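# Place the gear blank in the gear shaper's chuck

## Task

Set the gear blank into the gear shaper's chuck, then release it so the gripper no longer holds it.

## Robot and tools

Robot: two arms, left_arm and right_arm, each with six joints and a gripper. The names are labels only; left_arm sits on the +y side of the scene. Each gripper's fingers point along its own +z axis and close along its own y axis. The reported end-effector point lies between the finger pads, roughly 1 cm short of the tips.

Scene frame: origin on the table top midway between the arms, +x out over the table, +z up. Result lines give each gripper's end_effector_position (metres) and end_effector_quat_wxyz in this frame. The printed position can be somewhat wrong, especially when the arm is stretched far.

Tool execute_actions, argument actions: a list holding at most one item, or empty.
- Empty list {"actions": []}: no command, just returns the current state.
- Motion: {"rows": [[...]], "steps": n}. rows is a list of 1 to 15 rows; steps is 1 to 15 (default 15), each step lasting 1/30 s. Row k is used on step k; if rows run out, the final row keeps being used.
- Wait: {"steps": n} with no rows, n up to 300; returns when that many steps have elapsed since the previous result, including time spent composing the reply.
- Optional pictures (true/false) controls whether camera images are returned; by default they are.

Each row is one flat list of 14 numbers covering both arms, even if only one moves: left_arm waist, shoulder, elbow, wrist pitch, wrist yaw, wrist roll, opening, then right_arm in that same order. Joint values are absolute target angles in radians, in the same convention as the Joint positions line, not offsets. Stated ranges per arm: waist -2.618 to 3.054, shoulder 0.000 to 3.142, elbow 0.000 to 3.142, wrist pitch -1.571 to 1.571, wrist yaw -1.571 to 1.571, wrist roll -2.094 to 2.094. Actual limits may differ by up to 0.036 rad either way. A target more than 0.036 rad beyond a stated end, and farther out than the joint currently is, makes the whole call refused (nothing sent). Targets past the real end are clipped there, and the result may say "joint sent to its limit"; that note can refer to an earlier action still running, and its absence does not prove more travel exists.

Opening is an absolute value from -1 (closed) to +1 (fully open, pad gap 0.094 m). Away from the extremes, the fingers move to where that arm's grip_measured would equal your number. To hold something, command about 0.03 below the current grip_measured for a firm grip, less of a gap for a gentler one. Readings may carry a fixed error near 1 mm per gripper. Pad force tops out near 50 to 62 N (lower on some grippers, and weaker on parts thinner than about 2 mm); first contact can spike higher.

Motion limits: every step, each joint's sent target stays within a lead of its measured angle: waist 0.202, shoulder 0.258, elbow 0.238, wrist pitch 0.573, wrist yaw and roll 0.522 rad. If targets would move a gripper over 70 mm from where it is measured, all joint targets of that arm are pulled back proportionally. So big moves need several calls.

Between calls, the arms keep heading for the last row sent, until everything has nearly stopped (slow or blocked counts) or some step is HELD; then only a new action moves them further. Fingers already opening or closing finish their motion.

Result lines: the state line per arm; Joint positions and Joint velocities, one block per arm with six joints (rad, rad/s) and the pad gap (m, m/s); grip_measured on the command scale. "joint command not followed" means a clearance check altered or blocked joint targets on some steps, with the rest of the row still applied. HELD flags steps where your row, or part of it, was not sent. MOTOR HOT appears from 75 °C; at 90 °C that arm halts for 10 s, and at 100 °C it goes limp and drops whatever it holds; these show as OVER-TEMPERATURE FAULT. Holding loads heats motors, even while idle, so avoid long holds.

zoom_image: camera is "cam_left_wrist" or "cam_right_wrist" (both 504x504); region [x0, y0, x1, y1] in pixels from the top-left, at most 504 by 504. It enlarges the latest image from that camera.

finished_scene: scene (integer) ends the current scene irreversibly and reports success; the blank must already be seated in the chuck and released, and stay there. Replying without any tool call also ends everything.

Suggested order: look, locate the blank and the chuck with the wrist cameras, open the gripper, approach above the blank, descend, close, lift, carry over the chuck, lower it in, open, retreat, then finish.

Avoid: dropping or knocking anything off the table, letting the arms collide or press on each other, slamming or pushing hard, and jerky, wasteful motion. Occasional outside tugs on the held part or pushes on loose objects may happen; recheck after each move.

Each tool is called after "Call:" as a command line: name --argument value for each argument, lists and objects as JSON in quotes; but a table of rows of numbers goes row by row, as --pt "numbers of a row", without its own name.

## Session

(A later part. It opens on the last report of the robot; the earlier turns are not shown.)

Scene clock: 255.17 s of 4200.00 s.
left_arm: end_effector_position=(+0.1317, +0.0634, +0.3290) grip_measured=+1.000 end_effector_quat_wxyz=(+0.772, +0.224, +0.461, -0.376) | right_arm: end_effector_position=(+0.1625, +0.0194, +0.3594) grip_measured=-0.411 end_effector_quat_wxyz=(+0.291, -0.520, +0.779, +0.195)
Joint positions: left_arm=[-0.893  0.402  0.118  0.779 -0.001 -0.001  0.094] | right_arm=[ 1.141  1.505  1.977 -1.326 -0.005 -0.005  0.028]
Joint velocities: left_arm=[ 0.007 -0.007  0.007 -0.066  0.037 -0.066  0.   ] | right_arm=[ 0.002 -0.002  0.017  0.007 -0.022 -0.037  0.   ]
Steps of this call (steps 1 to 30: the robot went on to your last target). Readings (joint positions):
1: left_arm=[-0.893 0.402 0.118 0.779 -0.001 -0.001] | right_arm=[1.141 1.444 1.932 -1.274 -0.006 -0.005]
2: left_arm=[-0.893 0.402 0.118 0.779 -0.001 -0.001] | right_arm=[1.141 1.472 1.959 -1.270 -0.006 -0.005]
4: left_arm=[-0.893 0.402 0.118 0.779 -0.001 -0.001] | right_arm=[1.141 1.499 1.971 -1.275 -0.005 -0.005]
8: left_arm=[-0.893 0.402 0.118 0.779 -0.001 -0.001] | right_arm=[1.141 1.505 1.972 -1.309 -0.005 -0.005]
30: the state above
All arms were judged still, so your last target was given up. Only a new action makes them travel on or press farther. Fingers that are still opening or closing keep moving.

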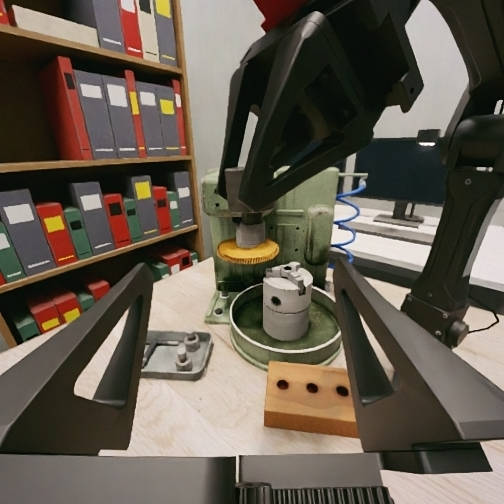

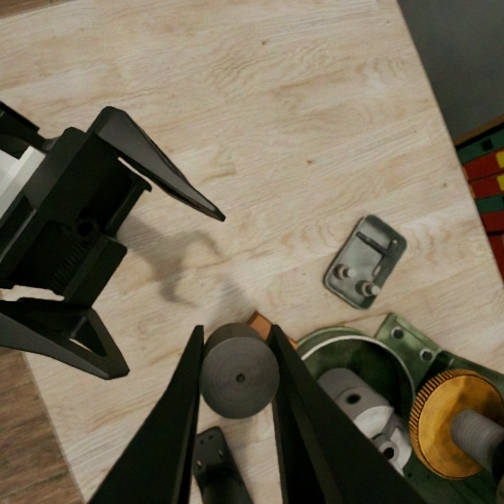

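Call:
execute_actions --actions '[{"rows":[[-0.915,0.44,0.125,0.82,0,0,0,1.15,1.49,2.04,-1.315,0,0,-0.46],[-0.915,0.47,0.13,0.845,0,0,0,1.15,1.49,2.04,-1.315,0,0,-0.46],[-0.915,0.50,0.135,0.87,0,0,0,1.15,1.49,2.04,-1.315,0,0,-0.46],[-0.915,0.53,0.14,0.895,0,0,0,1.15,1.49,2.04,-1.315,0,0,-0.46],[-0.915,0.56,0.145,0.92,0,0,0,1.15,1.49,2.04,-1.315,0,0,-0.46],[-0.915,0.59,0.15,0.945,0,0,0,1.15,1.49,2.04,-1.315,0,0,-0.46],[-0.915,0.62,0.155,0.97,0,0,0,1.15,1.49,2.04,-1.315,0,0,-0.46],[-0.915,0.65,0.16,0.995,0,0,0,1.15,1.49,2.04,-1.315,0,0,-0.46],[-0.915,0.68,0.165,1.02,0,0,0,1.15,1.49,2.04,-1.315,0,0,-0.46],[-0.915,0.71,0.17,1.04,0,0,0,1.15,1.49,2.04,-1.315,0,0,-0.46],[-0.915,0.73,0.175,1.055,0,0,0,1.15,1.49,2.04,-1.315,0,0,-0.46]],"steps":15}]' --pictures false

Call:
execute_actions --actions '[{"steps":25}]'

Scene clock: 280.37 s of 4200.00 s.
left_arm: end_effector_position=(+0.1510, +0.0320, +0.3167) grip_measured=+0.002 end_effector_quat_wxyz=(+0.757, +0.237, +0.480, -0.376) | right_arm: end_effector_position=(+0.1623, +0.0190, +0.3706) grip_measured=-0.411 end_effector_quat_wxyz=(+0.302, -0.517, +0.775, +0.202)
Joint positions: left_arm=[-0.908  0.717  0.147  1.011 -0.002 -0.001  0.047] | right_arm=[ 1.141  1.505  2.011 -1.332 -0.005 -0.005  0.028]
Joint velocities: left_arm=[ 0.017  0.002 -0.012  0.374 -0.11  -0.022  0.   ] | right_arm=[ 0.012 -0.017 -0.002  0.007 -0.037  0.007 -0.001]
Steps of this call (steps 1 to 90: nothing new was sent; then 21.70 s passed at rest; steps 91 to 105: all 15 steps of this action). Readings (joint positions):
91: left_arm=[-0.895 0.405 0.118 0.785 -0.002 -0.001] | right_arm=[1.141 1.505 1.982 -1.329 -0.005 -0.005]
92: left_arm=[-0.901 0.417 0.118 0.800 -0.002 -0.001] | right_arm=[1.141 1.505 1.988 -1.331 -0.005 -0.005]
94: left_arm=[-0.907 0.464 0.118 0.837 -0.002 -0.001] | right_arm=[1.141 1.505 2.003 -1.332 -0.005 -0.005]
98: left_arm=[-0.908 0.588 0.122 0.907 -0.002 -0.001] | right_arm=[1.141 1.505 2.011 -1.332 -0.005 -0.005]
105: the state above

Scene clock: 281.20 s of 4200.00 s.
left_arm: end_effector_position=(+0.1481, +0.0358, +0.3269) grip_measured=+0.002 end_effector_quat_wxyz=(+0.767, +0.229, +0.463, -0.381) | right_arm: end_effector_position=(+0.1623, +0.0190, +0.3706) grip_measured=-0.411 end_effector_quat_wxyz=(+0.302, -0.517, +0.775, +0.202)
Joint positions: left_arm=[-0.908  0.717  0.149  1.054 -0.002 -0.001  0.047] | right_arm=[ 1.141  1.505  2.011 -1.332 -0.005 -0.005  0.028]
Joint velocities: left_arm=[-0.007 -0.007 -0.017 -0.095 -0.081 -0.066  0.001] | right_arm=[-0.002  0.017  0.007  0.007 -0.022 -0.022 -0.001]
Steps of this call (steps 1 to 25: the robot went on to your last target). Readings (joint positions):
1: left_arm=[-0.908 0.717 0.147 1.020 -0.002 -0.001] | right_arm=[1.141 1.505 2.011 -1.332 -0.005 -0.005]
2: left_arm=[-0.908 0.717 0.148 1.028 -0.002 -0.001] | right_arm=[1.141 1.505 2.011 -1.332 -0.005 -0.005]
4: left_arm=[-0.908 0.717 0.149 1.039 -0.002 -0.001] | right_arm=[1.141 1.505 2.011 -1.332 -0.005 -0.005]
8: left_arm=[-0.908 0.717 0.149 1.049 -0.002 -0.001] | right_arm=[1.141 1.505 2.011 -1.332 -0.005 -0.005]
25: the state above

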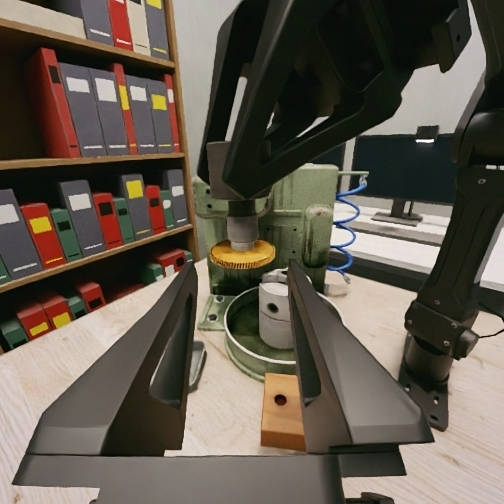

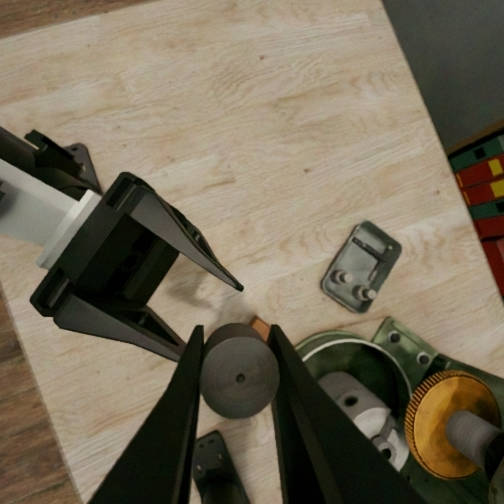

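Call:
execute_actions --actions '[{"rows":[[-0.915,0.76,0.18,1.07,0,0,0,1.15,1.49,2.04,-1.315,0,0,-0.46],[-0.915,0.79,0.185,1.09,0,0,0,1.15,1.49,2.04,-1.315,0,0,-0.46],[-0.915,0.82,0.19,1.11,0,0,0,1.15,1.49,2.04,-1.315,0,0,-0.46],[-0.915,0.85,0.2,1.13,0,0,0,1.15,1.49,2.04,-1.315,0,0,-0.46],[-0.915,0.873,0.21,1.14,0,0,0,1.15,1.49,2.04,-1.315,0,0,-0.46],[-0.915,0.873,0.22,1.14,0,0,0,1.15,1.49,2.04,-1.315,0,0,-0.46],[-0.915,0.873,0.23,1.14,0,0,0,1.15,1.49,2.04,-1.315,0,0,-0.46],[-0.915,0.873,0.245,1.14,0,0,0,1.15,1.49,2.04,-1.315,0,0,-0.46]],"steps":15}]' --pictures false

Call:
execute_actions --actions '[{"steps":25}]'

Scene clock: 292.40 s of 4200.00 s.
left_arm: end_effector_position=(+0.1598, +0.0202, +0.3395) grip_measured=+0.002 end_effector_quat_wxyz=(+0.770, +0.227, +0.458, -0.382) | right_arm: end_effector_position=(+0.1623, +0.0190, +0.3706) grip_measured=-0.411 end_effector_quat_wxyz=(+0.302, -0.517, +0.775, +0.202)
Joint positions: left_arm=[-0.908  0.863  0.222  1.138 -0.002 -0.001  0.047] | right_arm=[ 1.141  1.505  2.011 -1.332 -0.005 -0.005  0.028]
Joint velocities: left_arm=[-0.002  0.007 -0.012  0.081 -0.007  0.022 -0.   ] | right_arm=[-0.002 -0.002  0.007  0.022  0.007 -0.037 -0.001]
Steps of this call (steps 1 to 15: the robot went on to your last target; steps 16 to 90: nothing new was sent; then 7.70 s passed at rest; steps 91 to 105: all 15 steps of this action). Readings (joint positions):
91: left_arm=[-0.908 0.721 0.149 1.059 -0.002 -0.001] | right_arm=[1.141 1.505 2.011 -1.332 -0.005 -0.005]
92: left_arm=[-0.908 0.734 0.151 1.068 -0.002 -0.001] | right_arm=[1.141 1.505 2.011 -1.332 -0.005 -0.005]
94: left_arm=[-0.908 0.783 0.162 1.091 -0.002 -0.001] | right_arm=[1.141 1.505 2.011 -1.332 -0.005 -0.005]
98: left_arm=[-0.908 0.860 0.194 1.106 -0.002 -0.001] | right_arm=[1.141 1.505 2.011 -1.332 -0.005 -0.005]
105: the state above

Scene clock: 293.23 s of 4200.00 s.
left_arm: end_effector_position=(+0.1597, +0.0204, +0.3398) grip_measured=+0.002 end_effector_quat_wxyz=(+0.770, +0.227, +0.458, -0.382) | right_arm: end_effector_position=(+0.1623, +0.0190, +0.3706) grip_measured=-0.411 end_effector_quat_wxyz=(+0.302, -0.517, +0.775, +0.202)
Joint positions: left_arm=[-0.908  0.863  0.222  1.139 -0.002 -0.001  0.047] | right_arm=[ 1.141  1.505  2.011 -1.332 -0.005 -0.005  0.028]
Joint velocities: left_arm=[-0.012  0.017 -0.012 -0.022 -0.066  0.022  0.001] | right_arm=[ 0.012  0.007  0.007 -0.051  0.037  0.022 -0.   ]
Steps of this call (steps 1 to 15: the robot went on to your last target; steps 16 to 25: nothing new was sent). Readings (joint positions):
1: left_arm=[-0.908 0.863 0.222 1.138 -0.002 -0.001] | right_arm=[1.141 1.505 2.011 -1.332 -0.005 -0.005]
2: left_arm=[-0.908 0.863 0.222 1.138 -0.002 -0.001] | right_arm=[1.141 1.505 2.011 -1.332 -0.005 -0.005]
4: left_arm=[-0.908 0.863 0.222 1.139 -0.002 -0.001] | right_arm=[1.141 1.505 2.011 -1.332 -0.005 -0.005]
8: left_arm=[-0.908 0.863 0.222 1.139 -0.002 -0.001] | right_arm=[1.141 1.505 2.011 -1.332 -0.005 -0.005]
25: the state above
All arms were judged still, so your last target was given up. Only a new action makes them travel on or press farther. Fingers that are still opening or closing keep moving.

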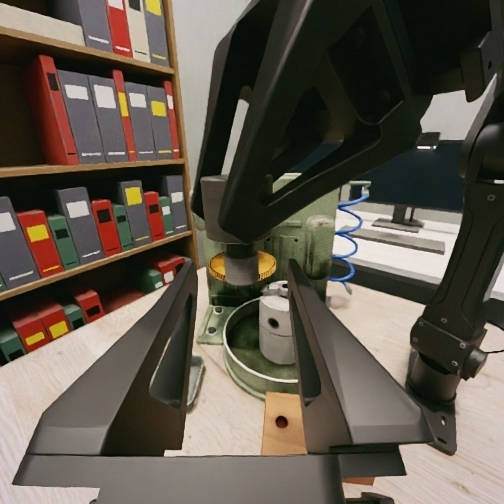

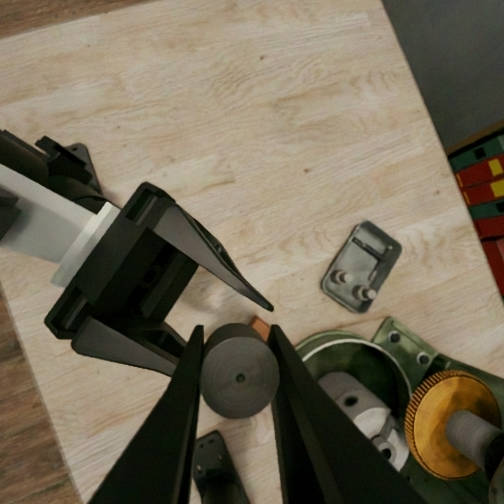

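Call:
execute_actions --actions '[{"rows":[[-0.915,0.908,0.271,1.15,0,0,-0.4,1.15,1.49,2.04,-1.315,0,0,-0.46]],"steps":15}]'

Scene clock: 298.47 s of 4200.00 s.
left_arm: end_effector_position=(+0.1627, +0.0165, +0.3442) grip_measured=-0.398 end_effector_quat_wxyz=(+0.771, +0.226, +0.456, -0.383) | right_arm: end_effector_position=(+0.1623, +0.0190, +0.3706) grip_measured=-0.411 end_effector_quat_wxyz=(+0.302, -0.517, +0.775, +0.202)
Joint positions: left_arm=[-0.908  0.892  0.246  1.149 -0.002 -0.001  0.028] | right_arm=[ 1.141  1.505  2.011 -1.332 -0.005 -0.005  0.028]
Joint velocities: left_arm=[ 0.002  0.017 -0.002 -0.11  -0.081 -0.007  0.001] | right_arm=[ 0.007 -0.012 -0.012  0.007  0.007 -0.081 -0.001]
Steps of this call (steps 1 to 90: nothing new was sent; then 1.73 s passed at rest; steps 91 to 105: all 15 steps of this action). Readings (joint positions):
91: left_arm=[-0.908 0.867 0.225 1.142 -0.002 -0.001] | right_arm=[1.141 1.505 2.011 -1.332 -0.005 -0.005]
92: left_arm=[-0.908 0.876 0.231 1.144 -0.002 -0.001] | right_arm=[1.141 1.505 2.011 -1.332 -0.005 -0.005]
94: left_arm=[-0.908 0.889 0.243 1.144 -0.002 -0.001] | right_arm=[1.141 1.505 2.011 -1.332 -0.005 -0.005]
98: left_arm=[-0.908 0.892 0.246 1.147 -0.002 -0.001] | right_arm=[1.141 1.505 2.011 -1.332 -0.005 -0.005]
105: the state above

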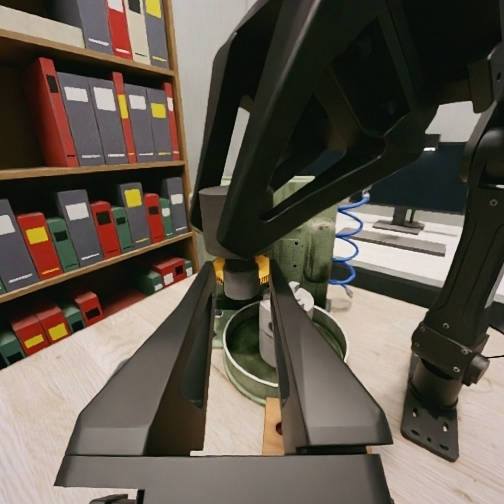

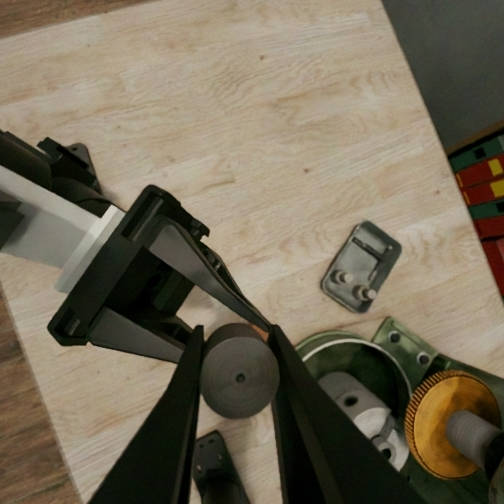

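Call:
execute_actions --actions '[{"rows":[[-0.915,0.908,0.271,1.15,0,0,-0.5,1.15,1.49,2.04,-1.315,0,0,-0.46],[-0.915,0.908,0.271,1.15,0,0,-0.55,1.15,1.49,2.04,-1.315,0,0,-0.46],[-0.915,0.908,0.271,1.15,0,0,-0.6,1.15,1.49,2.04,-1.315,0,0,-0.46],[-0.915,0.908,0.271,1.15,0,0,-0.63,1.15,1.49,2.04,-1.315,0,0,-0.46],[-0.915,0.908,0.271,1.15,0,0,-0.66,1.15,1.49,2.04,-1.315,0,0,-0.46],[-0.915,0.908,0.271,1.15,0,0,-0.69,1.15,1.49,2.04,-1.315,0,0,-0.46],[-0.915,0.908,0.271,1.15,0,0,-0.72,1.15,1.49,2.04,-1.315,0,0,-0.46],[-0.915,0.908,0.271,1.15,0,0,-0.76,1.15,1.49,2.04,-1.315,0,0,-0.46]],"steps":15}]'

Scene clock: 305.50 s of 4200.00 s.
left_arm: end_effector_position=(+0.1623, +0.0162, +0.3443) grip_measured=-0.697 end_effector_quat_wxyz=(+0.771, +0.226, +0.456, -0.383) | right_arm: end_effector_position=(+0.1624, +0.0189, +0.3706) grip_measured=-0.411 end_effector_quat_wxyz=(+0.303, -0.517, +0.775, +0.202)
Joint positions: left_arm=[-0.909  0.892  0.246  1.149 -0.001 -0.001  0.014] | right_arm=[ 1.141  1.505  2.011 -1.332 -0.005 -0.005  0.028]
Joint velocities: left_arm=[-0.007  0.002  0.002  0.037 -0.066 -0.022 -0.   ] | right_arm=[-0.002  0.012 -0.007 -0.11   0.066 -0.037 -0.   ]
Steps of this call (steps 1 to 15: the robot went on to your last target; steps 16 to 90: nothing new was sent; then 3.53 s passed at rest; steps 91 to 105: all 15 steps of this action). Readings (joint positions):
91: left_arm=[-0.908 0.892 0.246 1.149 -0.002 -0.001] | right_arm=[1.141 1.505 2.011 -1.332 -0.005 -0.005]
92: left_arm=[-0.908 0.892 0.246 1.149 -0.002 -0.001] | right_arm=[1.141 1.505 2.011 -1.332 -0.005 -0.005]
94: left_arm=[-0.908 0.892 0.246 1.149 -0.002 -0.001] | right_arm=[1.141 1.505 2.011 -1.332 -0.005 -0.005]
98: left_arm=[-0.909 0.892 0.246 1.149 -0.001 -0.001] | right_arm=[1.141 1.505 2.011 -1.332 -0.005 -0.005]
105: the state above

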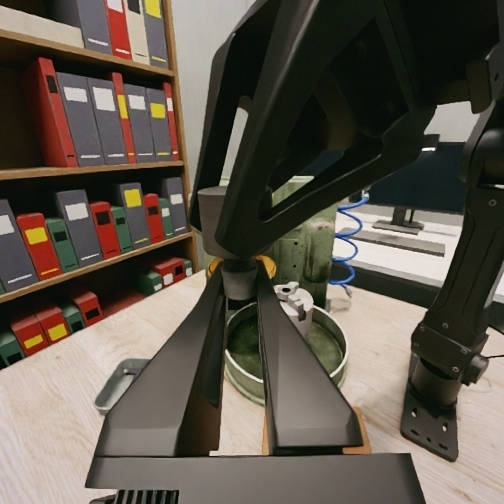

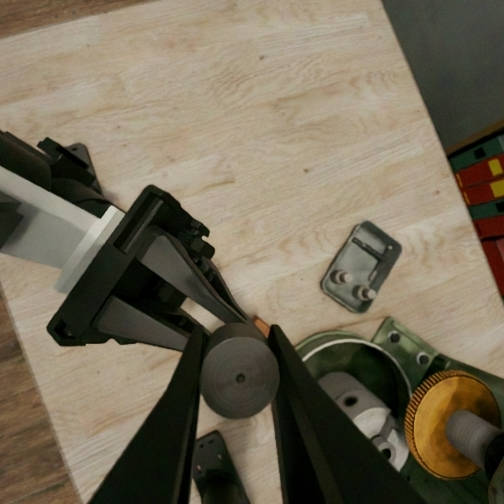

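Call:
execute_actions --actions '[{"rows":[[-0.915,0.908,0.271,1.15,0,0,-0.76,1.15,1.49,2.04,-1.315,0,0,0.0],[-0.915,0.908,0.271,1.15,0,0,-0.76,1.15,1.49,2.04,-1.315,0,0,0.0],[-0.915,0.908,0.271,1.15,0,0,-0.76,1.15,1.49,2.04,-1.315,0,0,0.0],[-0.915,0.908,0.271,1.15,0,0,-0.76,1.15,1.49,2.04,-1.315,0,0,0.0],[-0.915,0.908,0.271,1.15,0,0,-0.76,1.15,1.49,2.04,-1.315,0,0,0.0],[-0.915,0.908,0.271,1.15,0,0,-0.76,1.15,1.49,2.04,-1.315,0,0,0.0],[-0.915,0.908,0.271,1.15,0,0,-0.76,1.15,1.49,2.04,-1.315,0,0,0.0],[-0.915,0.908,0.271,1.15,0,0,-0.76,1.15,1.46,2.04,-1.25,0,0,0.0],[-0.915,0.908,0.271,1.15,0,0,-0.76,1.15,1.43,2.04,-1.2,0,0,0.0],[-0.915,0.908,0.271,1.15,0,0,-0.76,1.15,1.40,2.04,-1.15,0,0,0.0]],"steps":15}]'

Call:
execute_actions --actions '[{"rows":[[-0.915,0.908,0.271,1.15,0,0,-0.76,1.15,1.37,1.96,-1.05,0,0,0.0],[-0.915,0.908,0.271,1.15,0,0,-0.76,1.15,1.34,1.91,-1.0,0,0,0.0],[-0.915,0.908,0.271,1.15,0,0,-0.76,1.15,1.31,1.86,-0.95,0,0,0.0],[-0.915,0.908,0.271,1.15,0,0,-0.76,1.15,1.28,1.81,-0.9,0,0,0.0],[-0.915,0.908,0.271,1.15,0,0,-0.76,1.15,1.25,1.76,-0.85,0,0,0.0],[-0.915,0.908,0.271,1.15,0,0,-0.76,1.15,1.22,1.71,-0.8,0,0,0.0],[-0.915,0.908,0.271,1.15,0,0,-0.76,1.15,1.19,1.66,-0.75,0,0,0.0],[-0.915,0.908,0.271,1.15,0,0,-0.76,1.15,1.16,1.61,-0.7,0,0,0.0],[-0.915,0.908,0.271,1.15,0,0,-0.76,1.15,1.13,1.56,-0.65,0,0,0.0],[-0.915,0.908,0.271,1.15,0,0,-0.76,1.15,1.10,1.51,-0.6,0,0,0.0],[-0.915,0.908,0.271,1.15,0,0,-0.76,1.15,1.08,1.46,-0.55,0,0,0.0],[-0.915,0.908,0.271,1.15,0,0,-0.76,1.15,1.06,1.41,-0.5,0,0,0.0],[-0.915,0.908,0.271,1.15,0,0,-0.76,1.15,1.04,1.36,-0.45,0,0,0.0],[-0.915,0.908,0.271,1.15,0,0,-0.76,1.15,1.02,1.31,-0.4,0,0,0.0],[-0.915,0.908,0.271,1.15,0,0,-0.76,1.15,1.015,1.26,-0.39,0,0,0.0]],"steps":15}]' --pictures false

Call:
execute_actions --actions '[{"steps":30}]'

Scene clock: 329.67 s of 4200.00 s.
left_arm: end_effector_position=(+0.1632, +0.0150, +0.3414) grip_measured=-0.697 end_effector_quat_wxyz=(+0.768, +0.229, +0.461, -0.382) | right_arm: end_effector_position=(+0.1608, +0.0150, +0.4300) grip_measured=-0.002 end_effector_quat_wxyz=(+0.392, -0.490, +0.734, +0.261)
Joint positions: left_arm=[-0.909  0.892  0.246  1.136 -0.001 -0.001  0.014] | right_arm=[ 1.141  1.413  2.02  -1.197 -0.005 -0.005  0.047]
Joint velocities: left_arm=[-0.002  0.002 -0.007 -0.022 -0.007 -0.037  0.   ] | right_arm=[-0.012 -0.286  0.129  0.315  0.007 -0.007  0.001]
Steps of this call (steps 1 to 15: the robot went on to your last target; steps 16 to 90: nothing new was sent; then 20.67 s passed at rest; steps 91 to 105: all 15 steps of this action). Readings (joint positions):
91: left_arm=[-0.909 0.892 0.246 1.149 -0.001 -0.001] | right_arm=[1.141 1.505 2.011 -1.332 -0.005 -0.005]
92: left_arm=[-0.909 0.892 0.246 1.146 -0.001 -0.001] | right_arm=[1.141 1.505 2.011 -1.331 -0.005 -0.005]
94: left_arm=[-0.909 0.892 0.246 1.142 -0.001 -0.001] | right_arm=[1.141 1.505 2.011 -1.329 -0.005 -0.005]
98: left_arm=[-0.909 0.892 0.246 1.138 -0.001 -0.001] | right_arm=[1.141 1.503 2.011 -1.323 -0.005 -0.005]
105: the state above

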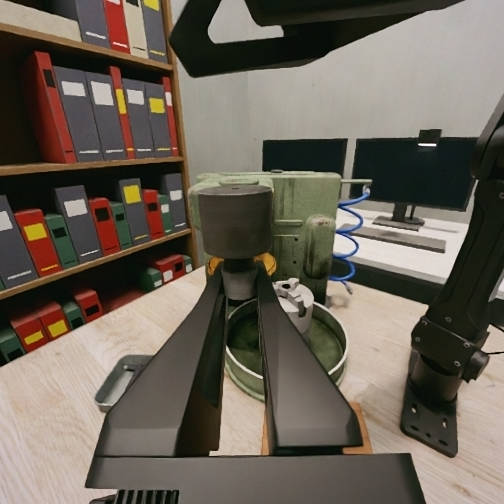

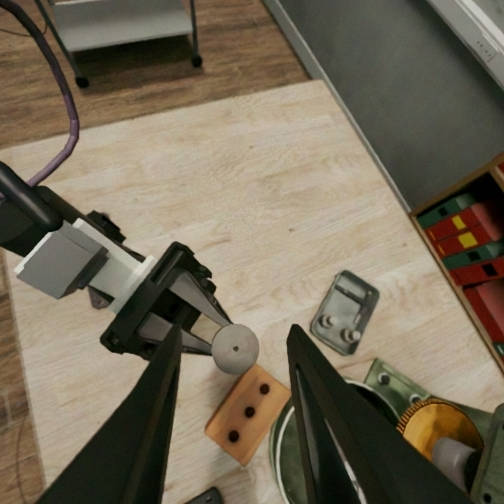

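Scene clock: 330.17 s of 4200.00 s.
left_arm: end_effector_position=(+0.1632, +0.0150, +0.3414) grip_measured=-0.697 end_effector_quat_wxyz=(+0.768, +0.229, +0.461, -0.382) | right_arm: end_effector_position=(+0.1577, +0.0078, +0.4158) grip_measured=-0.002 end_effector_quat_wxyz=(+0.509, -0.440, +0.658, +0.338)
Joint positions: left_arm=[-0.909  0.892  0.246  1.136 -0.001 -0.001  0.014] | right_arm=[ 1.141  1.049  1.356 -0.564 -0.005 -0.005  0.047]
Joint velocities: left_arm=[-0.002 -0.012 -0.007  0.037 -0.022 -0.007 -0.001] | right_arm=[ 0.002 -0.554 -1.321  1.194  0.007 -0.037 -0.   ]
Steps of this call (steps 1 to 15: all 15 steps of this action). Readings (joint positions):
1: left_arm=[-0.909 0.892 0.246 1.136 -0.001 -0.001] | right_arm=[1.141 1.400 2.013 -1.171 -0.005 -0.005]
2: left_arm=[-0.909 0.892 0.246 1.136 -0.001 -0.001] | right_arm=[1.141 1.381 1.989 -1.132 -0.005 -0.005]
4: left_arm=[-0.909 0.892 0.246 1.136 -0.001 -0.001] | right_arm=[1.141 1.333 1.907 -1.051 -0.005 -0.005]
8: left_arm=[-0.909 0.892 0.246 1.136 -0.001 -0.001] | right_arm=[1.141 1.227 1.703 -0.887 -0.005 -0.005]
15: the state above

Scene clock: 331.17 s of 4200.00 s.
left_arm: end_effector_position=(+0.1632, +0.0150, +0.3414) grip_measured=-0.697 end_effector_quat_wxyz=(+0.768, +0.229, +0.461, -0.382) | right_arm: end_effector_position=(+0.1614, +0.0165, +0.4182) grip_measured=-0.002 end_effector_quat_wxyz=(+0.538, -0.425, +0.635, +0.357)
Joint positions: left_arm=[-0.909  0.892  0.246  1.136 -0.001 -0.001  0.014] | right_arm=[ 1.141  1.03   1.263 -0.401 -0.005 -0.005  0.047]
Joint velocities: left_arm=[-0.002 -0.002  0.012  0.037 -0.095 -0.022 -0.001] | right_arm=[ 0.007  0.017 -0.027 -0.066  0.007 -0.022  0.001]
Steps of this call (steps 1 to 30: the robot went on to your last target). Readings (joint positions):
1: left_arm=[-0.909 0.892 0.246 1.136 -0.001 -0.001] | right_arm=[1.141 1.035 1.319 -0.532 -0.005 -0.005]
2: left_arm=[-0.909 0.892 0.246 1.136 -0.001 -0.001] | right_arm=[1.141 1.030 1.294 -0.512 -0.005 -0.005]
4: left_arm=[-0.909 0.892 0.246 1.136 -0.001 -0.001] | right_arm=[1.141 1.030 1.269 -0.482 -0.005 -0.005]
8: left_arm=[-0.909 0.892 0.246 1.136 -0.001 -0.001] | right_arm=[1.141 1.030 1.263 -0.439 -0.005 -0.005]
30: the state above
All arms were judged still, so your last target was given up. Only a new action makes them travel on or press farther. Fingers that are still opening or closing keep moving.

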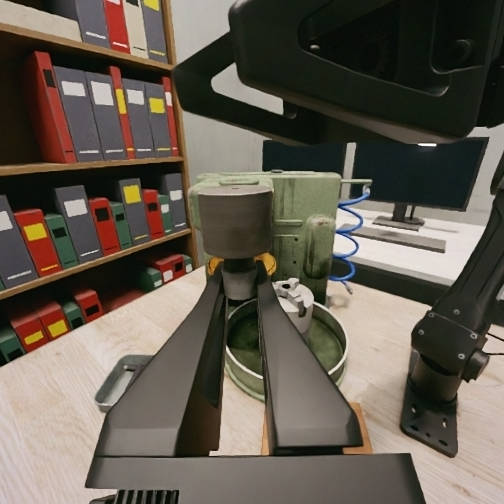

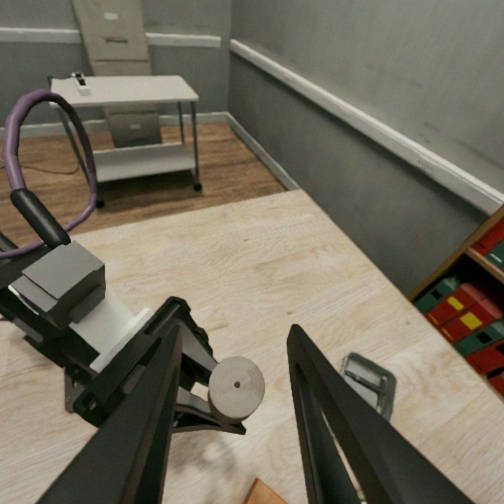

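Call:
execute_actions --actions '[{"rows":[[-0.915,0.908,0.271,1.172,0,0,-0.76,1.15,1.005,1.24,-0.39,0,0,0.0],[-0.915,0.908,0.271,1.172,0,0,-0.76,1.15,1.005,1.23,-0.39,0,0,0.0],[-0.915,0.908,0.271,1.172,0,0,-0.76,1.15,1.005,1.22,-0.39,0,0,0.0],[-0.915,0.908,0.271,1.172,0,0,-0.76,1.15,1.005,1.21,-0.39,0,0,0.0],[-0.915,0.908,0.271,1.172,0,0,-0.76,1.15,1.005,1.20,-0.39,0,0,0.0],[-0.915,0.908,0.271,1.172,0,0,-0.76,1.15,1.005,1.19,-0.39,0,0,0.0],[-0.915,0.908,0.271,1.172,0,0,-0.76,1.15,1.005,1.18,-0.39,0,0,0.0],[-0.915,0.908,0.271,1.172,0,0,-0.76,1.15,1.005,1.17,-0.39,0,0,0.0]],"steps":15}]'

Scene clock: 341.33 s of 4200.00 s.
left_arm: end_effector_position=(+0.1632, +0.0150, +0.3414) grip_measured=-0.697 end_effector_quat_wxyz=(+0.768, +0.229, +0.461, -0.382) | right_arm: end_effector_position=(+0.1626, +0.0194, +0.3815) grip_measured=-0.002 end_effector_quat_wxyz=(+0.514, -0.437, +0.654, +0.341)
Joint positions: left_arm=[-0.909  0.892  0.246  1.136 -0.001 -0.001  0.014] | right_arm=[ 1.141  1.023  1.176 -0.394 -0.005 -0.005  0.047]
Joint velocities: left_arm=[-0.017 -0.012 -0.007  0.037 -0.037 -0.037 -0.   ] | right_arm=[-0.002 -0.012  0.002 -0.007  0.037 -0.125  0.001]
Steps of this call (steps 1 to 90: nothing new was sent; then 6.67 s passed at rest; steps 91 to 105: all 15 steps of this action). Readings (joint positions):
91: left_arm=[-0.909 0.892 0.246 1.136 -0.001 -0.001] | right_arm=[1.141 1.030 1.263 -0.401 -0.005 -0.005]
92: left_arm=[-0.909 0.892 0.246 1.136 -0.001 -0.001] | right_arm=[1.141 1.029 1.260 -0.398 -0.005 -0.005]
94: left_arm=[-0.909 0.892 0.246 1.136 -0.001 -0.001] | right_arm=[1.141 1.025 1.245 -0.393 -0.005 -0.005]
98: left_arm=[-0.909 0.892 0.246 1.136 -0.001 -0.001] | right_arm=[1.141 1.023 1.202 -0.391 -0.005 -0.005]
105: the state above

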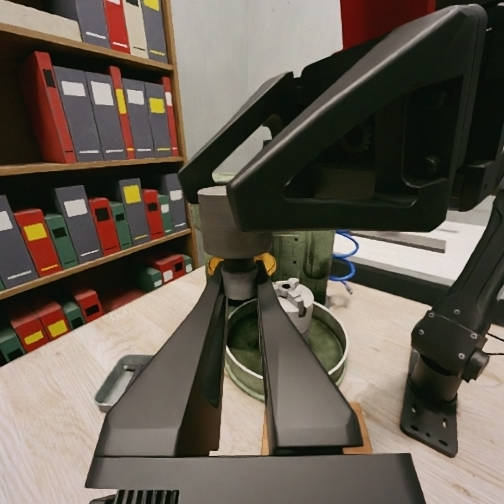

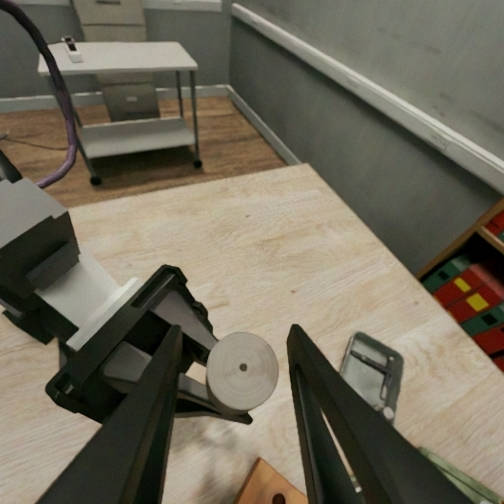

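Call:
execute_actions --actions '[{"rows":[[-0.915,0.908,0.271,1.19,0,0,-0.76,1.125,0.987,1.153,-0.39,0,0,0.0]],"steps":15}]'

Scene clock: 346.03 s of 4200.00 s.
left_arm: end_effector_position=(+0.1619, +0.0167, +0.3453) grip_measured=-0.697 end_effector_quat_wxyz=(+0.772, +0.225, +0.454, -0.384) | right_arm: end_effector_position=(+0.1638, +0.0156, +0.3814) grip_measured=-0.002 end_effector_quat_wxyz=(+0.517, -0.434, +0.655, +0.340)
Joint positions: left_arm=[-0.909  0.892  0.246  1.154 -0.001 -0.001  0.014] | right_arm=[ 1.134  1.009  1.166 -0.393 -0.005 -0.005  0.047]
Joint velocities: left_arm=[ 0.002  0.007  0.002 -0.007 -0.066  0.007  0.001] | right_arm=[-0.002 -0.012 -0.007  0.007 -0.037  0.066 -0.   ]
Steps of this call (steps 1 to 15: the robot went on to your last target; steps 16 to 90: nothing new was sent; then 1.20 s passed at rest; steps 91 to 105: all 15 steps of this action). Readings (joint positions):
91: left_arm=[-0.909 0.892 0.246 1.138 -0.001 -0.001] | right_arm=[1.141 1.021 1.175 -0.393 -0.005 -0.005]
92: left_arm=[-0.909 0.892 0.246 1.140 -0.001 -0.001] | right_arm=[1.138 1.018 1.171 -0.393 -0.005 -0.005]
94: left_arm=[-0.909 0.892 0.246 1.146 -0.001 -0.001] | right_arm=[1.135 1.012 1.166 -0.393 -0.005 -0.005]
98: left_arm=[-0.909 0.892 0.246 1.152 -0.001 -0.001] | right_arm=[1.134 1.009 1.166 -0.393 -0.005 -0.005]
105: the state above

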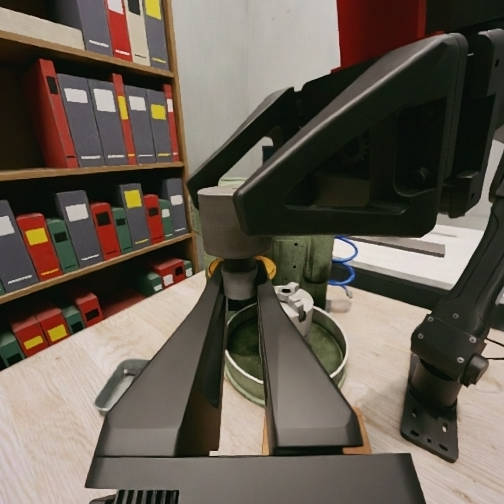

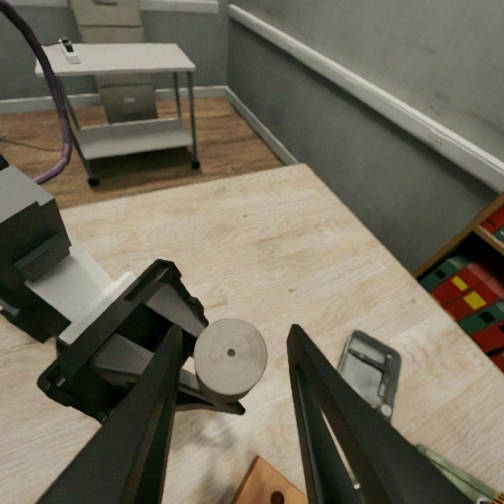

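Call:
execute_actions --actions '[{"rows":[[-0.915,0.908,0.271,1.19,0,0,-0.76,1.148,0.987,1.153,-0.39,0,0,-0.1],[-0.915,0.908,0.271,1.19,0,0,-0.76,1.148,0.987,1.153,-0.39,0,0,-0.2],[-0.915,0.908,0.271,1.19,0,0,-0.76,1.148,0.987,1.153,-0.39,0,0,-0.25],[-0.915,0.908,0.271,1.19,0,0,-0.76,1.148,0.987,1.153,-0.39,0,0,-0.3],[-0.915,0.908,0.271,1.19,0,0,-0.76,1.148,0.987,1.153,-0.39,0,0,-0.33],[-0.915,0.908,0.271,1.19,0,0,-0.76,1.148,0.987,1.153,-0.39,0,0,-0.36],[-0.915,0.908,0.271,1.19,0,0,-0.76,1.148,0.987,1.153,-0.39,0,0,-0.39],[-0.915,0.908,0.271,1.19,0,0,-0.76,1.148,0.987,1.153,-0.39,0,0,-0.42],[-0.915,0.908,0.271,1.19,0,0,-0.76,1.148,0.987,1.153,-0.39,0,0,-0.46]],"steps":15}]' --pictures false

Call:
execute_actions --actions '[{"rows":[[-0.915,0.908,0.271,1.15,0,0,0,1.148,0.987,1.153,-0.37,0,0,-0.46],[-0.915,0.908,0.271,1.15,0,0,0,1.148,0.987,1.153,-0.37,0,0,-0.46],[-0.915,0.908,0.271,1.15,0,0,0,1.148,0.987,1.153,-0.37,0,0,-0.46],[-0.915,0.908,0.271,1.15,0,0,0,1.148,0.987,1.153,-0.37,0,0,-0.46],[-0.915,0.908,0.271,1.15,0,0,0,1.148,0.987,1.153,-0.37,0,0,-0.46],[-0.915,0.908,0.271,1.15,0,0,0,1.148,0.987,1.153,-0.37,0,0,-0.46],[-0.915,0.908,0.271,1.15,0,0,0,1.148,0.987,1.153,-0.37,0,0,-0.46],[-0.915,0.908,0.2,1.1,0,0,0,1.148,0.987,1.153,-0.37,0,0,-0.46],[-0.915,0.88,0.15,1.05,0,0,0,1.148,0.987,1.153,-0.37,0,0,-0.46],[-0.915,0.85,0.12,1.0,0,0,0,1.148,0.987,1.153,-0.37,0,0,-0.46]],"steps":15}]'

Scene clock: 362.73 s of 4200.00 s.
left_arm: end_effector_position=(+0.1620, +0.0167, +0.3453) grip_measured=-0.697 end_effector_quat_wxyz=(+0.772, +0.225, +0.454, -0.384) | right_arm: end_effector_position=(+0.1616, +0.0165, +0.3814) grip_measured=-0.412 end_effector_quat_wxyz=(+0.516, -0.437, +0.653, +0.342)
Joint positions: left_arm=[-0.909  0.892  0.246  1.154 -0.001 -0.001  0.014] | right_arm=[ 1.141  1.009  1.166 -0.393 -0.005 -0.005  0.028]
Joint velocities: left_arm=[-0.002  0.002 -0.002  0.022 -0.037 -0.007  0.   ] | right_arm=[-0.007 -0.002 -0.012  0.095  0.037 -0.051 -0.001]
Steps of this call (steps 1 to 15: the robot went on to your last target; steps 16 to 90: nothing new was sent; then 13.20 s passed at rest; steps 91 to 105: all 15 steps of this action). Readings (joint positions):
91: left_arm=[-0.909 0.892 0.246 1.154 -0.001 -0.001] | right_arm=[1.135 1.009 1.166 -0.393 -0.004 -0.005]
92: left_arm=[-0.909 0.892 0.246 1.154 -0.001 -0.001] | right_arm=[1.136 1.009 1.166 -0.393 -0.004 -0.005]
94: left_arm=[-0.909 0.892 0.246 1.154 -0.001 -0.001] | right_arm=[1.139 1.009 1.166 -0.393 -0.004 -0.005]
98: left_arm=[-0.909 0.892 0.246 1.154 -0.001 -0.001] | right_arm=[1.141 1.009 1.166 -0.393 -0.005 -0.005]
105: the state above

Scene clock: 363.23 s of 4200.00 s.
left_arm: end_effector_position=(+0.1657, +0.0118, +0.2686) grip_measured=-0.002 end_effector_quat_wxyz=(+0.717, +0.266, +0.536, -0.357) | right_arm: end_effector_position=(+0.1617, +0.0167, +0.3760) grip_measured=-0.412 end_effector_quat_wxyz=(+0.512, -0.439, +0.656, +0.339)
Joint positions: left_arm=[-0.909  0.876  0.125  1.04  -0.001 -0.001  0.047] | right_arm=[ 1.141  1.009  1.156 -0.395 -0.004 -0.005  0.028]
Joint velocities: left_arm=[ 0.002  0.002 -0.095 -0.418 -0.081 -0.007 -0.   ] | right_arm=[ 0.012  0.022 -0.012  0.022 -0.022  0.066 -0.   ]
Steps of this call (steps 1 to 15: all 15 steps of this action). Readings (joint positions):
1: left_arm=[-0.909 0.892 0.246 1.154 -0.001 -0.001] | right_arm=[1.141 1.009 1.166 -0.393 -0.004 -0.005]
2: left_arm=[-0.909 0.892 0.246 1.154 -0.001 -0.001] | right_arm=[1.141 1.009 1.165 -0.393 -0.004 -0.005]
4: left_arm=[-0.909 0.892 0.246 1.155 -0.001 -0.001] | right_arm=[1.141 1.009 1.161 -0.393 -0.004 -0.005]
8: left_arm=[-0.909 0.892 0.243 1.154 -0.001 -0.001] | right_arm=[1.141 1.009 1.156 -0.395 -0.004 -0.005]
15: the state above

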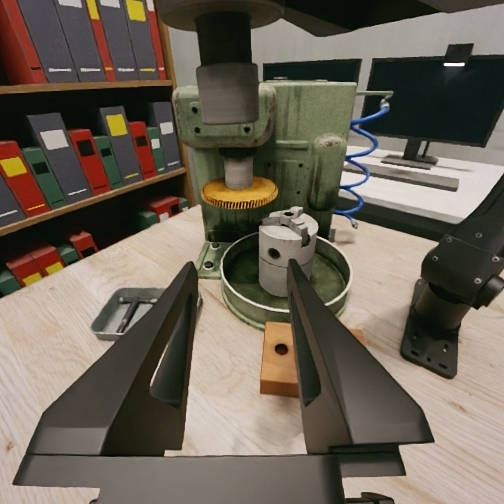

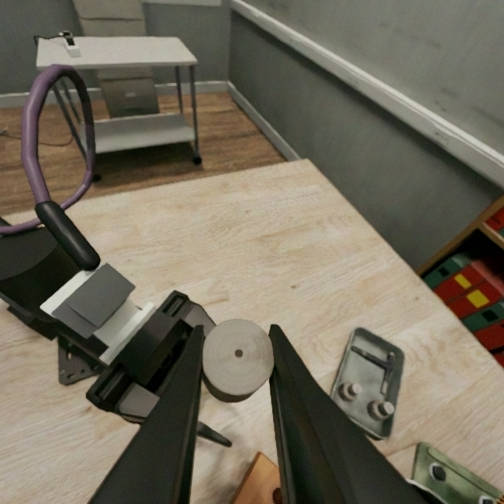

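Call:
execute_actions --actions '[{"rows":[[-0.915,0.85,0.12,1.0,0,0,1,1.148,0.93,1.12,-0.38,0,0,-0.46],[-0.915,0.85,0.12,1.0,0,0,1,1.148,0.87,1.08,-0.39,0,0,-0.46],[-0.915,0.85,0.12,1.0,0,0,1,1.148,0.81,1.03,-0.40,0,0,-0.46],[-0.915,0.85,0.12,1.0,0,0,1,1.148,0.75,0.98,-0.41,0,0,-0.46],[-0.915,0.85,0.12,1.0,0,0,1,1.148,0.69,0.93,-0.42,0,0,-0.46],[-0.915,0.85,0.12,1.0,0,0,1,1.148,0.63,0.88,-0.43,0,0,-0.46],[-0.915,0.85,0.12,1.0,0,0,1,1.148,0.57,0.83,-0.44,0,0,-0.46],[-0.915,0.85,0.12,1.0,0,0,1,1.148,0.51,0.78,-0.45,0,0,-0.46],[-0.915,0.85,0.12,1.0,0,0,1,1.148,0.45,0.73,-0.46,0,0,-0.46],[-0.915,0.85,0.12,1.0,0,0,1,1.148,0.39,0.68,-0.47,0,0,-0.46],[-0.915,0.85,0.12,1.0,0,0,1,1.148,0.33,0.63,-0.48,0,0,-0.46],[-0.915,0.85,0.12,1.0,0,0,1,1.148,0.27,0.58,-0.48,0,0,-0.46],[-0.915,0.85,0.12,1.0,0,0,1,1.148,0.21,0.52,-0.48,0,0,-0.46],[-0.915,0.85,0.12,1.0,0,0,1,1.148,0.16,0.47,-0.48,0,0,-0.46],[-0.915,0.85,0.12,1.0,0,0,1,1.148,0.125,0.41,-0.48,0,0,-0.46]],"steps":15}]' --pictures false

Call:
execute_actions --actions '[{"rows":[[-0.915,0.85,0.12,1.0,0,0,1,1.08,0.125,0.41,-0.48,0,0,-0.46],[-0.915,0.85,0.12,1.0,0,0,1,1.02,0.125,0.41,-0.48,0,0,-0.46],[-0.915,0.85,0.12,1.0,0,0,1,0.96,0.125,0.41,-0.48,0,0,-0.46],[-0.915,0.85,0.12,1.0,0,0,1,0.9,0.125,0.41,-0.48,0,0,-0.46],[-0.915,0.85,0.12,1.0,0,0,1,0.84,0.125,0.41,-0.48,0,0,-0.46],[-0.915,0.85,0.12,1.0,0,0,1,0.78,0.125,0.41,-0.48,0,0,-0.46],[-0.915,0.85,0.12,1.0,0,0,1,0.72,0.125,0.41,-0.48,0,0,-0.46],[-0.915,0.85,0.12,1.0,0,0,1,0.66,0.125,0.41,-0.48,0,0,-0.46],[-0.915,0.85,0.12,1.0,0,0,1,0.6,0.125,0.41,-0.48,0,0,-0.46],[-0.915,0.85,0.12,1.0,0,0,1,0.54,0.125,0.41,-0.48,0,0,-0.46],[-0.915,0.85,0.12,1.0,0,0,1,0.48,0.125,0.41,-0.48,0,0,-0.46],[-0.915,0.85,0.12,1.0,0,0,1,0.42,0.125,0.41,-0.48,0,0,-0.46],[-0.915,0.85,0.12,1.0,0,0,1,0.36,0.125,0.41,-0.48,0,0,-0.46],[-0.915,0.85,0.12,1.0,0,0,1,0.30,0.125,0.41,-0.48,0,0,-0.46],[-0.915,0.85,0.12,1.0,0,0,1,0.24,0.125,0.41,-0.48,0,0,-0.46]],"steps":15}]' --pictures false

Call:
execute_actions --actions '[{"steps":20}]'

Scene clock: 387.80 s of 4200.00 s.
left_arm: end_effector_position=(+0.1664, +0.0109, +0.2641) grip_measured=+1.000 end_effector_quat_wxyz=(+0.713, +0.269, +0.542, -0.354) | right_arm: end_effector_position=(+0.1104, -0.1045, +0.2661) grip_measured=-0.412 end_effector_quat_wxyz=(+0.542, -0.422, +0.632, +0.359)
Joint positions: left_arm=[-0.909  0.876  0.124  1.022 -0.001 -0.001  0.094] | right_arm=[ 1.141  0.206  0.516 -0.464 -0.004 -0.005  0.028]
Joint velocities: left_arm=[-0.007 -0.002 -0.017  0.022 -0.081 -0.022  0.   ] | right_arm=[-0.012 -1.429 -1.575 -0.154 -0.081 -0.037  0.   ]
Steps of this call (steps 1 to 30: the robot went on to your last target; steps 31 to 90: nothing new was sent; then 21.07 s passed at rest; steps 91 to 105: all 15 steps of this action). Readings (joint positions):
91: left_arm=[-0.909 0.876 0.124 1.023 -0.001 -0.001] | right_arm=[1.141 1.002 1.150 -0.392 -0.004 -0.005]
92: left_arm=[-0.909 0.876 0.124 1.023 -0.001 -0.001] | right_arm=[1.141 0.982 1.130 -0.390 -0.004 -0.005]
94: left_arm=[-0.909 0.876 0.124 1.022 -0.001 -0.001] | right_arm=[1.141 0.893 1.055 -0.394 -0.004 -0.005]
98: left_arm=[-0.909 0.876 0.124 1.022 -0.001 -0.001] | right_arm=[1.141 0.627 0.868 -0.426 -0.004 -0.005]
105: the state above

Scene clock: 388.30 s of 4200.00 s.
left_arm: end_effector_position=(+0.1664, +0.0109, +0.2641) grip_measured=+1.000 end_effector_quat_wxyz=(+0.713, +0.269, +0.542, -0.354) | right_arm: end_effector_position=(+0.2307, -0.2288, +0.2064) grip_measured=-0.412 end_effector_quat_wxyz=(+0.591, -0.149, +0.785, +0.110)
Joint positions: left_arm=[-0.909  0.876  0.124  1.022 -0.001 -0.001  0.094] | right_arm=[ 0.341  0.148  0.393 -0.525 -0.002 -0.005  0.028]
Joint velocities: left_arm=[ 0.002 -0.012 -0.007  0.022  0.037 -0.066  0.   ] | right_arm=[-1.726 -0.002 -0.007 -0.037  0.037 -0.037  0.   ]
Steps of this call (steps 1 to 15: all 15 steps of this action). Readings (joint positions):
1: left_arm=[-0.909 0.876 0.124 1.022 -0.001 -0.001] | right_arm=[1.131 0.168 0.469 -0.475 -0.008 -0.005]
2: left_arm=[-0.909 0.876 0.124 1.022 -0.001 -0.001] | right_arm=[1.103 0.151 0.435 -0.491 -0.012 -0.005]
4: left_arm=[-0.909 0.876 0.124 1.022 -0.001 -0.001] | right_arm=[1.003 0.148 0.400 -0.521 -0.014 -0.005]
8: left_arm=[-0.909 0.876 0.124 1.022 -0.001 -0.001] | right_arm=[0.761 0.148 0.393 -0.530 -0.007 -0.005]
15: the state above

Scene clock: 388.97 s of 4200.00 s.
left_arm: end_effector_position=(+0.1664, +0.0109, +0.2641) grip_measured=+1.000 end_effector_quat_wxyz=(+0.713, +0.269, +0.542, -0.354) | right_arm: end_effector_position=(+0.2378, -0.2500, +0.2064) grip_measured=-0.412 end_effector_quat_wxyz=(+0.596, -0.110, +0.791, +0.079)
Joint positions: left_arm=[-0.909  0.876  0.124  1.022 -0.001 -0.001  0.094] | right_arm=[ 0.247  0.148  0.393 -0.525  0.007 -0.005  0.028]
Joint velocities: left_arm=[-0.012 -0.007 -0.002  0.022  0.022  0.007  0.   ] | right_arm=[ 0.002 -0.002 -0.022  0.066 -0.007 -0.007  0.   ]
Steps of this call (steps 1 to 20: the robot went on to your last target). Readings (joint positions):
1: left_arm=[-0.909 0.876 0.124 1.022 -0.001 -0.001] | right_arm=[0.292 0.148 0.393 -0.525 0.003 -0.005]
2: left_arm=[-0.909 0.876 0.124 1.022 -0.001 -0.001] | right_arm=[0.264 0.148 0.393 -0.525 0.008 -0.005]
4: left_arm=[-0.909 0.876 0.124 1.022 -0.001 -0.001] | right_arm=[0.247 0.148 0.393 -0.525 0.010 -0.005]
8: left_arm=[-0.909 0.876 0.124 1.022 -0.001 -0.001] | right_arm=[0.247 0.148 0.393 -0.525 0.008 -0.005]
20: the state above

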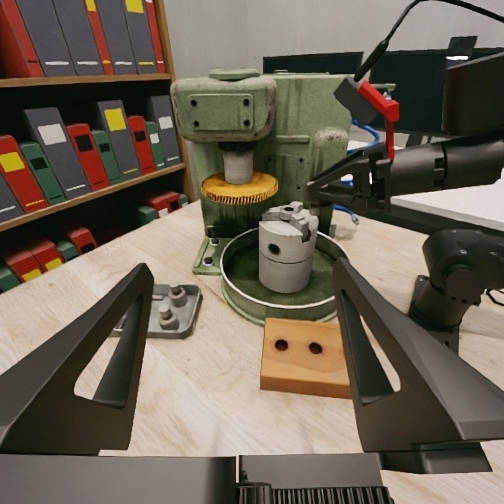

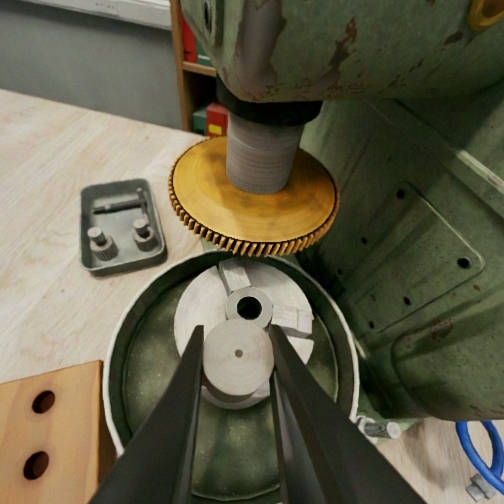

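Call:
execute_actions --actions '[{"rows":[[-0.95,1.0,0.2,1.1,0,0,1,0.205,0.125,0.41,-0.44,0,0,-0.46],[-0.95,1.0,0.2,1.1,0,0,1,0.205,0.125,0.41,-0.44,0,0,-0.46],[-0.95,1.0,0.2,1.1,0,0,1,0.205,0.125,0.41,-0.44,0,0,-0.46],[-0.98,1.2,0.28,1.25,0,0,1,0.205,0.125,0.41,-0.44,0,0,-0.46],[-0.98,1.2,0.28,1.25,0,0,1,0.205,0.125,0.41,-0.44,0,0,-0.46],[-0.98,1.2,0.28,1.25,0,0,1,0.205,0.125,0.41,-0.44,0,0,-0.46],[-1.0,1.4,0.36,1.4,0,0,1,0.205,0.125,0.41,-0.44,0,0,-0.46],[-1.0,1.4,0.36,1.4,0,0,1,0.205,0.125,0.41,-0.44,0,0,-0.46],[-1.0,1.4,0.36,1.4,0,0,1,0.205,0.125,0.41,-0.44,0,0,-0.46],[-1.01,1.62,0.45,1.5,0,0,1,0.205,0.125,0.41,-0.44,0,0,-0.46]],"steps":15}]' --pictures false

Call:
execute_actions --actions '[{"steps":30}]'

Scene clock: 405.53 s of 4200.00 s.
left_arm: end_effector_position=(+0.2013, -0.1004, +0.2353) grip_measured=+1.000 end_effector_quat_wxyz=(+0.686, +0.301, +0.542, -0.381) | right_arm: end_effector_position=(+0.2419, -0.2559, +0.2154) grip_measured=-0.412 end_effector_quat_wxyz=(+0.612, -0.096, +0.782, +0.072)
Joint positions: left_arm=[-1.003  1.618  0.433  1.419 -0.004 -0.001  0.094] | right_arm=[ 0.214  0.148  0.393 -0.488  0.003 -0.005  0.028]
Joint velocities: left_arm=[-0.007  0.159 -0.012  0.095  0.037 -0.007  0.   ] | right_arm=[ 0.002 -0.012  0.007  0.022 -0.037 -0.081  0.   ]
Steps of this call (steps 1 to 15: the robot went on to your last target; steps 16 to 90: nothing new was sent; then 13.07 s passed at rest; steps 91 to 105: all 15 steps of this action). Readings (joint positions):
91: left_arm=[-0.915 0.894 0.129 1.038 -0.004 -0.001] | right_arm=[0.241 0.148 0.393 -0.522 0.004 -0.005]
92: left_arm=[-0.927 0.929 0.144 1.053 -0.004 -0.001] | right_arm=[0.230 0.148 0.393 -0.517 0.003 -0.005]
94: left_arm=[-0.946 1.010 0.180 1.098 -0.005 -0.001] | right_arm=[0.216 0.148 0.393 -0.505 0.003 -0.005]
98: left_arm=[-0.982 1.280 0.299 1.252 -0.004 -0.001] | right_arm=[0.214 0.148 0.393 -0.493 0.003 -0.005]
105: the state above

Scene clock: 406.53 s of 4200.00 s.
left_arm: end_effector_position=(+0.1986, -0.0960, +0.2540) grip_measured=+1.000 end_effector_quat_wxyz=(+0.707, +0.285, +0.515, -0.393) | right_arm: end_effector_position=(+0.2419, -0.2558, +0.2156) grip_measured=-0.412 end_effector_quat_wxyz=(+0.612, -0.096, +0.781, +0.072)
Joint positions: left_arm=[-1.003  1.62   0.433  1.5   -0.004 -0.001  0.094] | right_arm=[ 0.214  0.148  0.393 -0.487  0.003 -0.005  0.028]
Joint velocities: left_arm=[ 0.007 -0.007  0.007  0.037  0.022 -0.051  0.   ] | right_arm=[-0.002  0.002 -0.027  0.007  0.022 -0.022  0.001]
Steps of this call (steps 1 to 30: the robot went on to your last target). Readings (joint positions):
1: left_arm=[-1.003 1.620 0.433 1.426 -0.004 -0.001] | right_arm=[0.214 0.148 0.393 -0.488 0.003 -0.005]
2: left_arm=[-1.003 1.620 0.433 1.439 -0.004 -0.001] | right_arm=[0.214 0.148 0.393 -0.488 0.003 -0.005]
4: left_arm=[-1.003 1.620 0.433 1.464 -0.004 -0.001] | right_arm=[0.214 0.148 0.393 -0.488 0.003 -0.005]
8: left_arm=[-1.003 1.620 0.433 1.488 -0.004 -0.001] | right_arm=[0.214 0.148 0.393 -0.487 0.003 -0.005]
30: the state above
All arms were judged still, so your last target was given up. Only a new action makes them travel on or press farther. Fingers that are still opening or closing keep moving.

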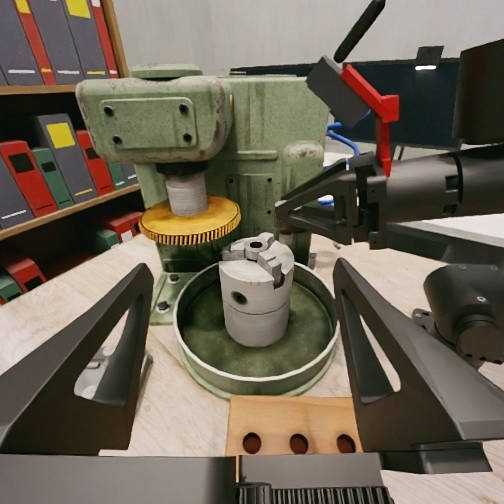

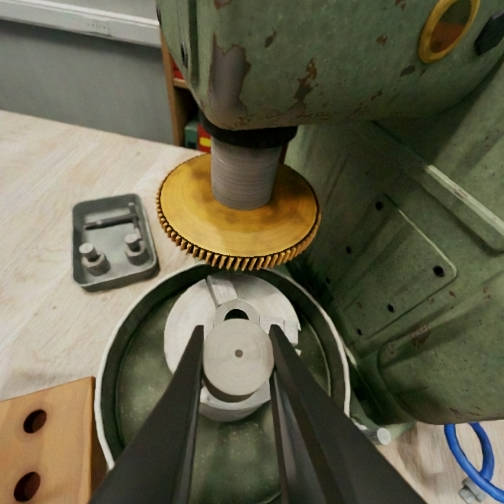

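Call:
zoom_image --camera "cam_left_wrist" --region '[200, 170, 340, 290]'

Region (200, 170, 340, 290) of cam_left_wrist's 504x504 image, scaled by 3.600, with more detail than that image has; it fills the top 432 rows of this view, and the rest is white.

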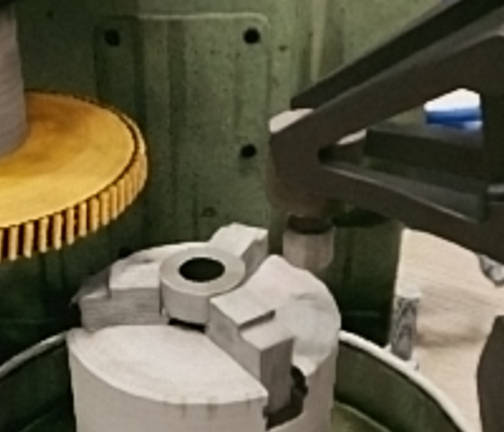

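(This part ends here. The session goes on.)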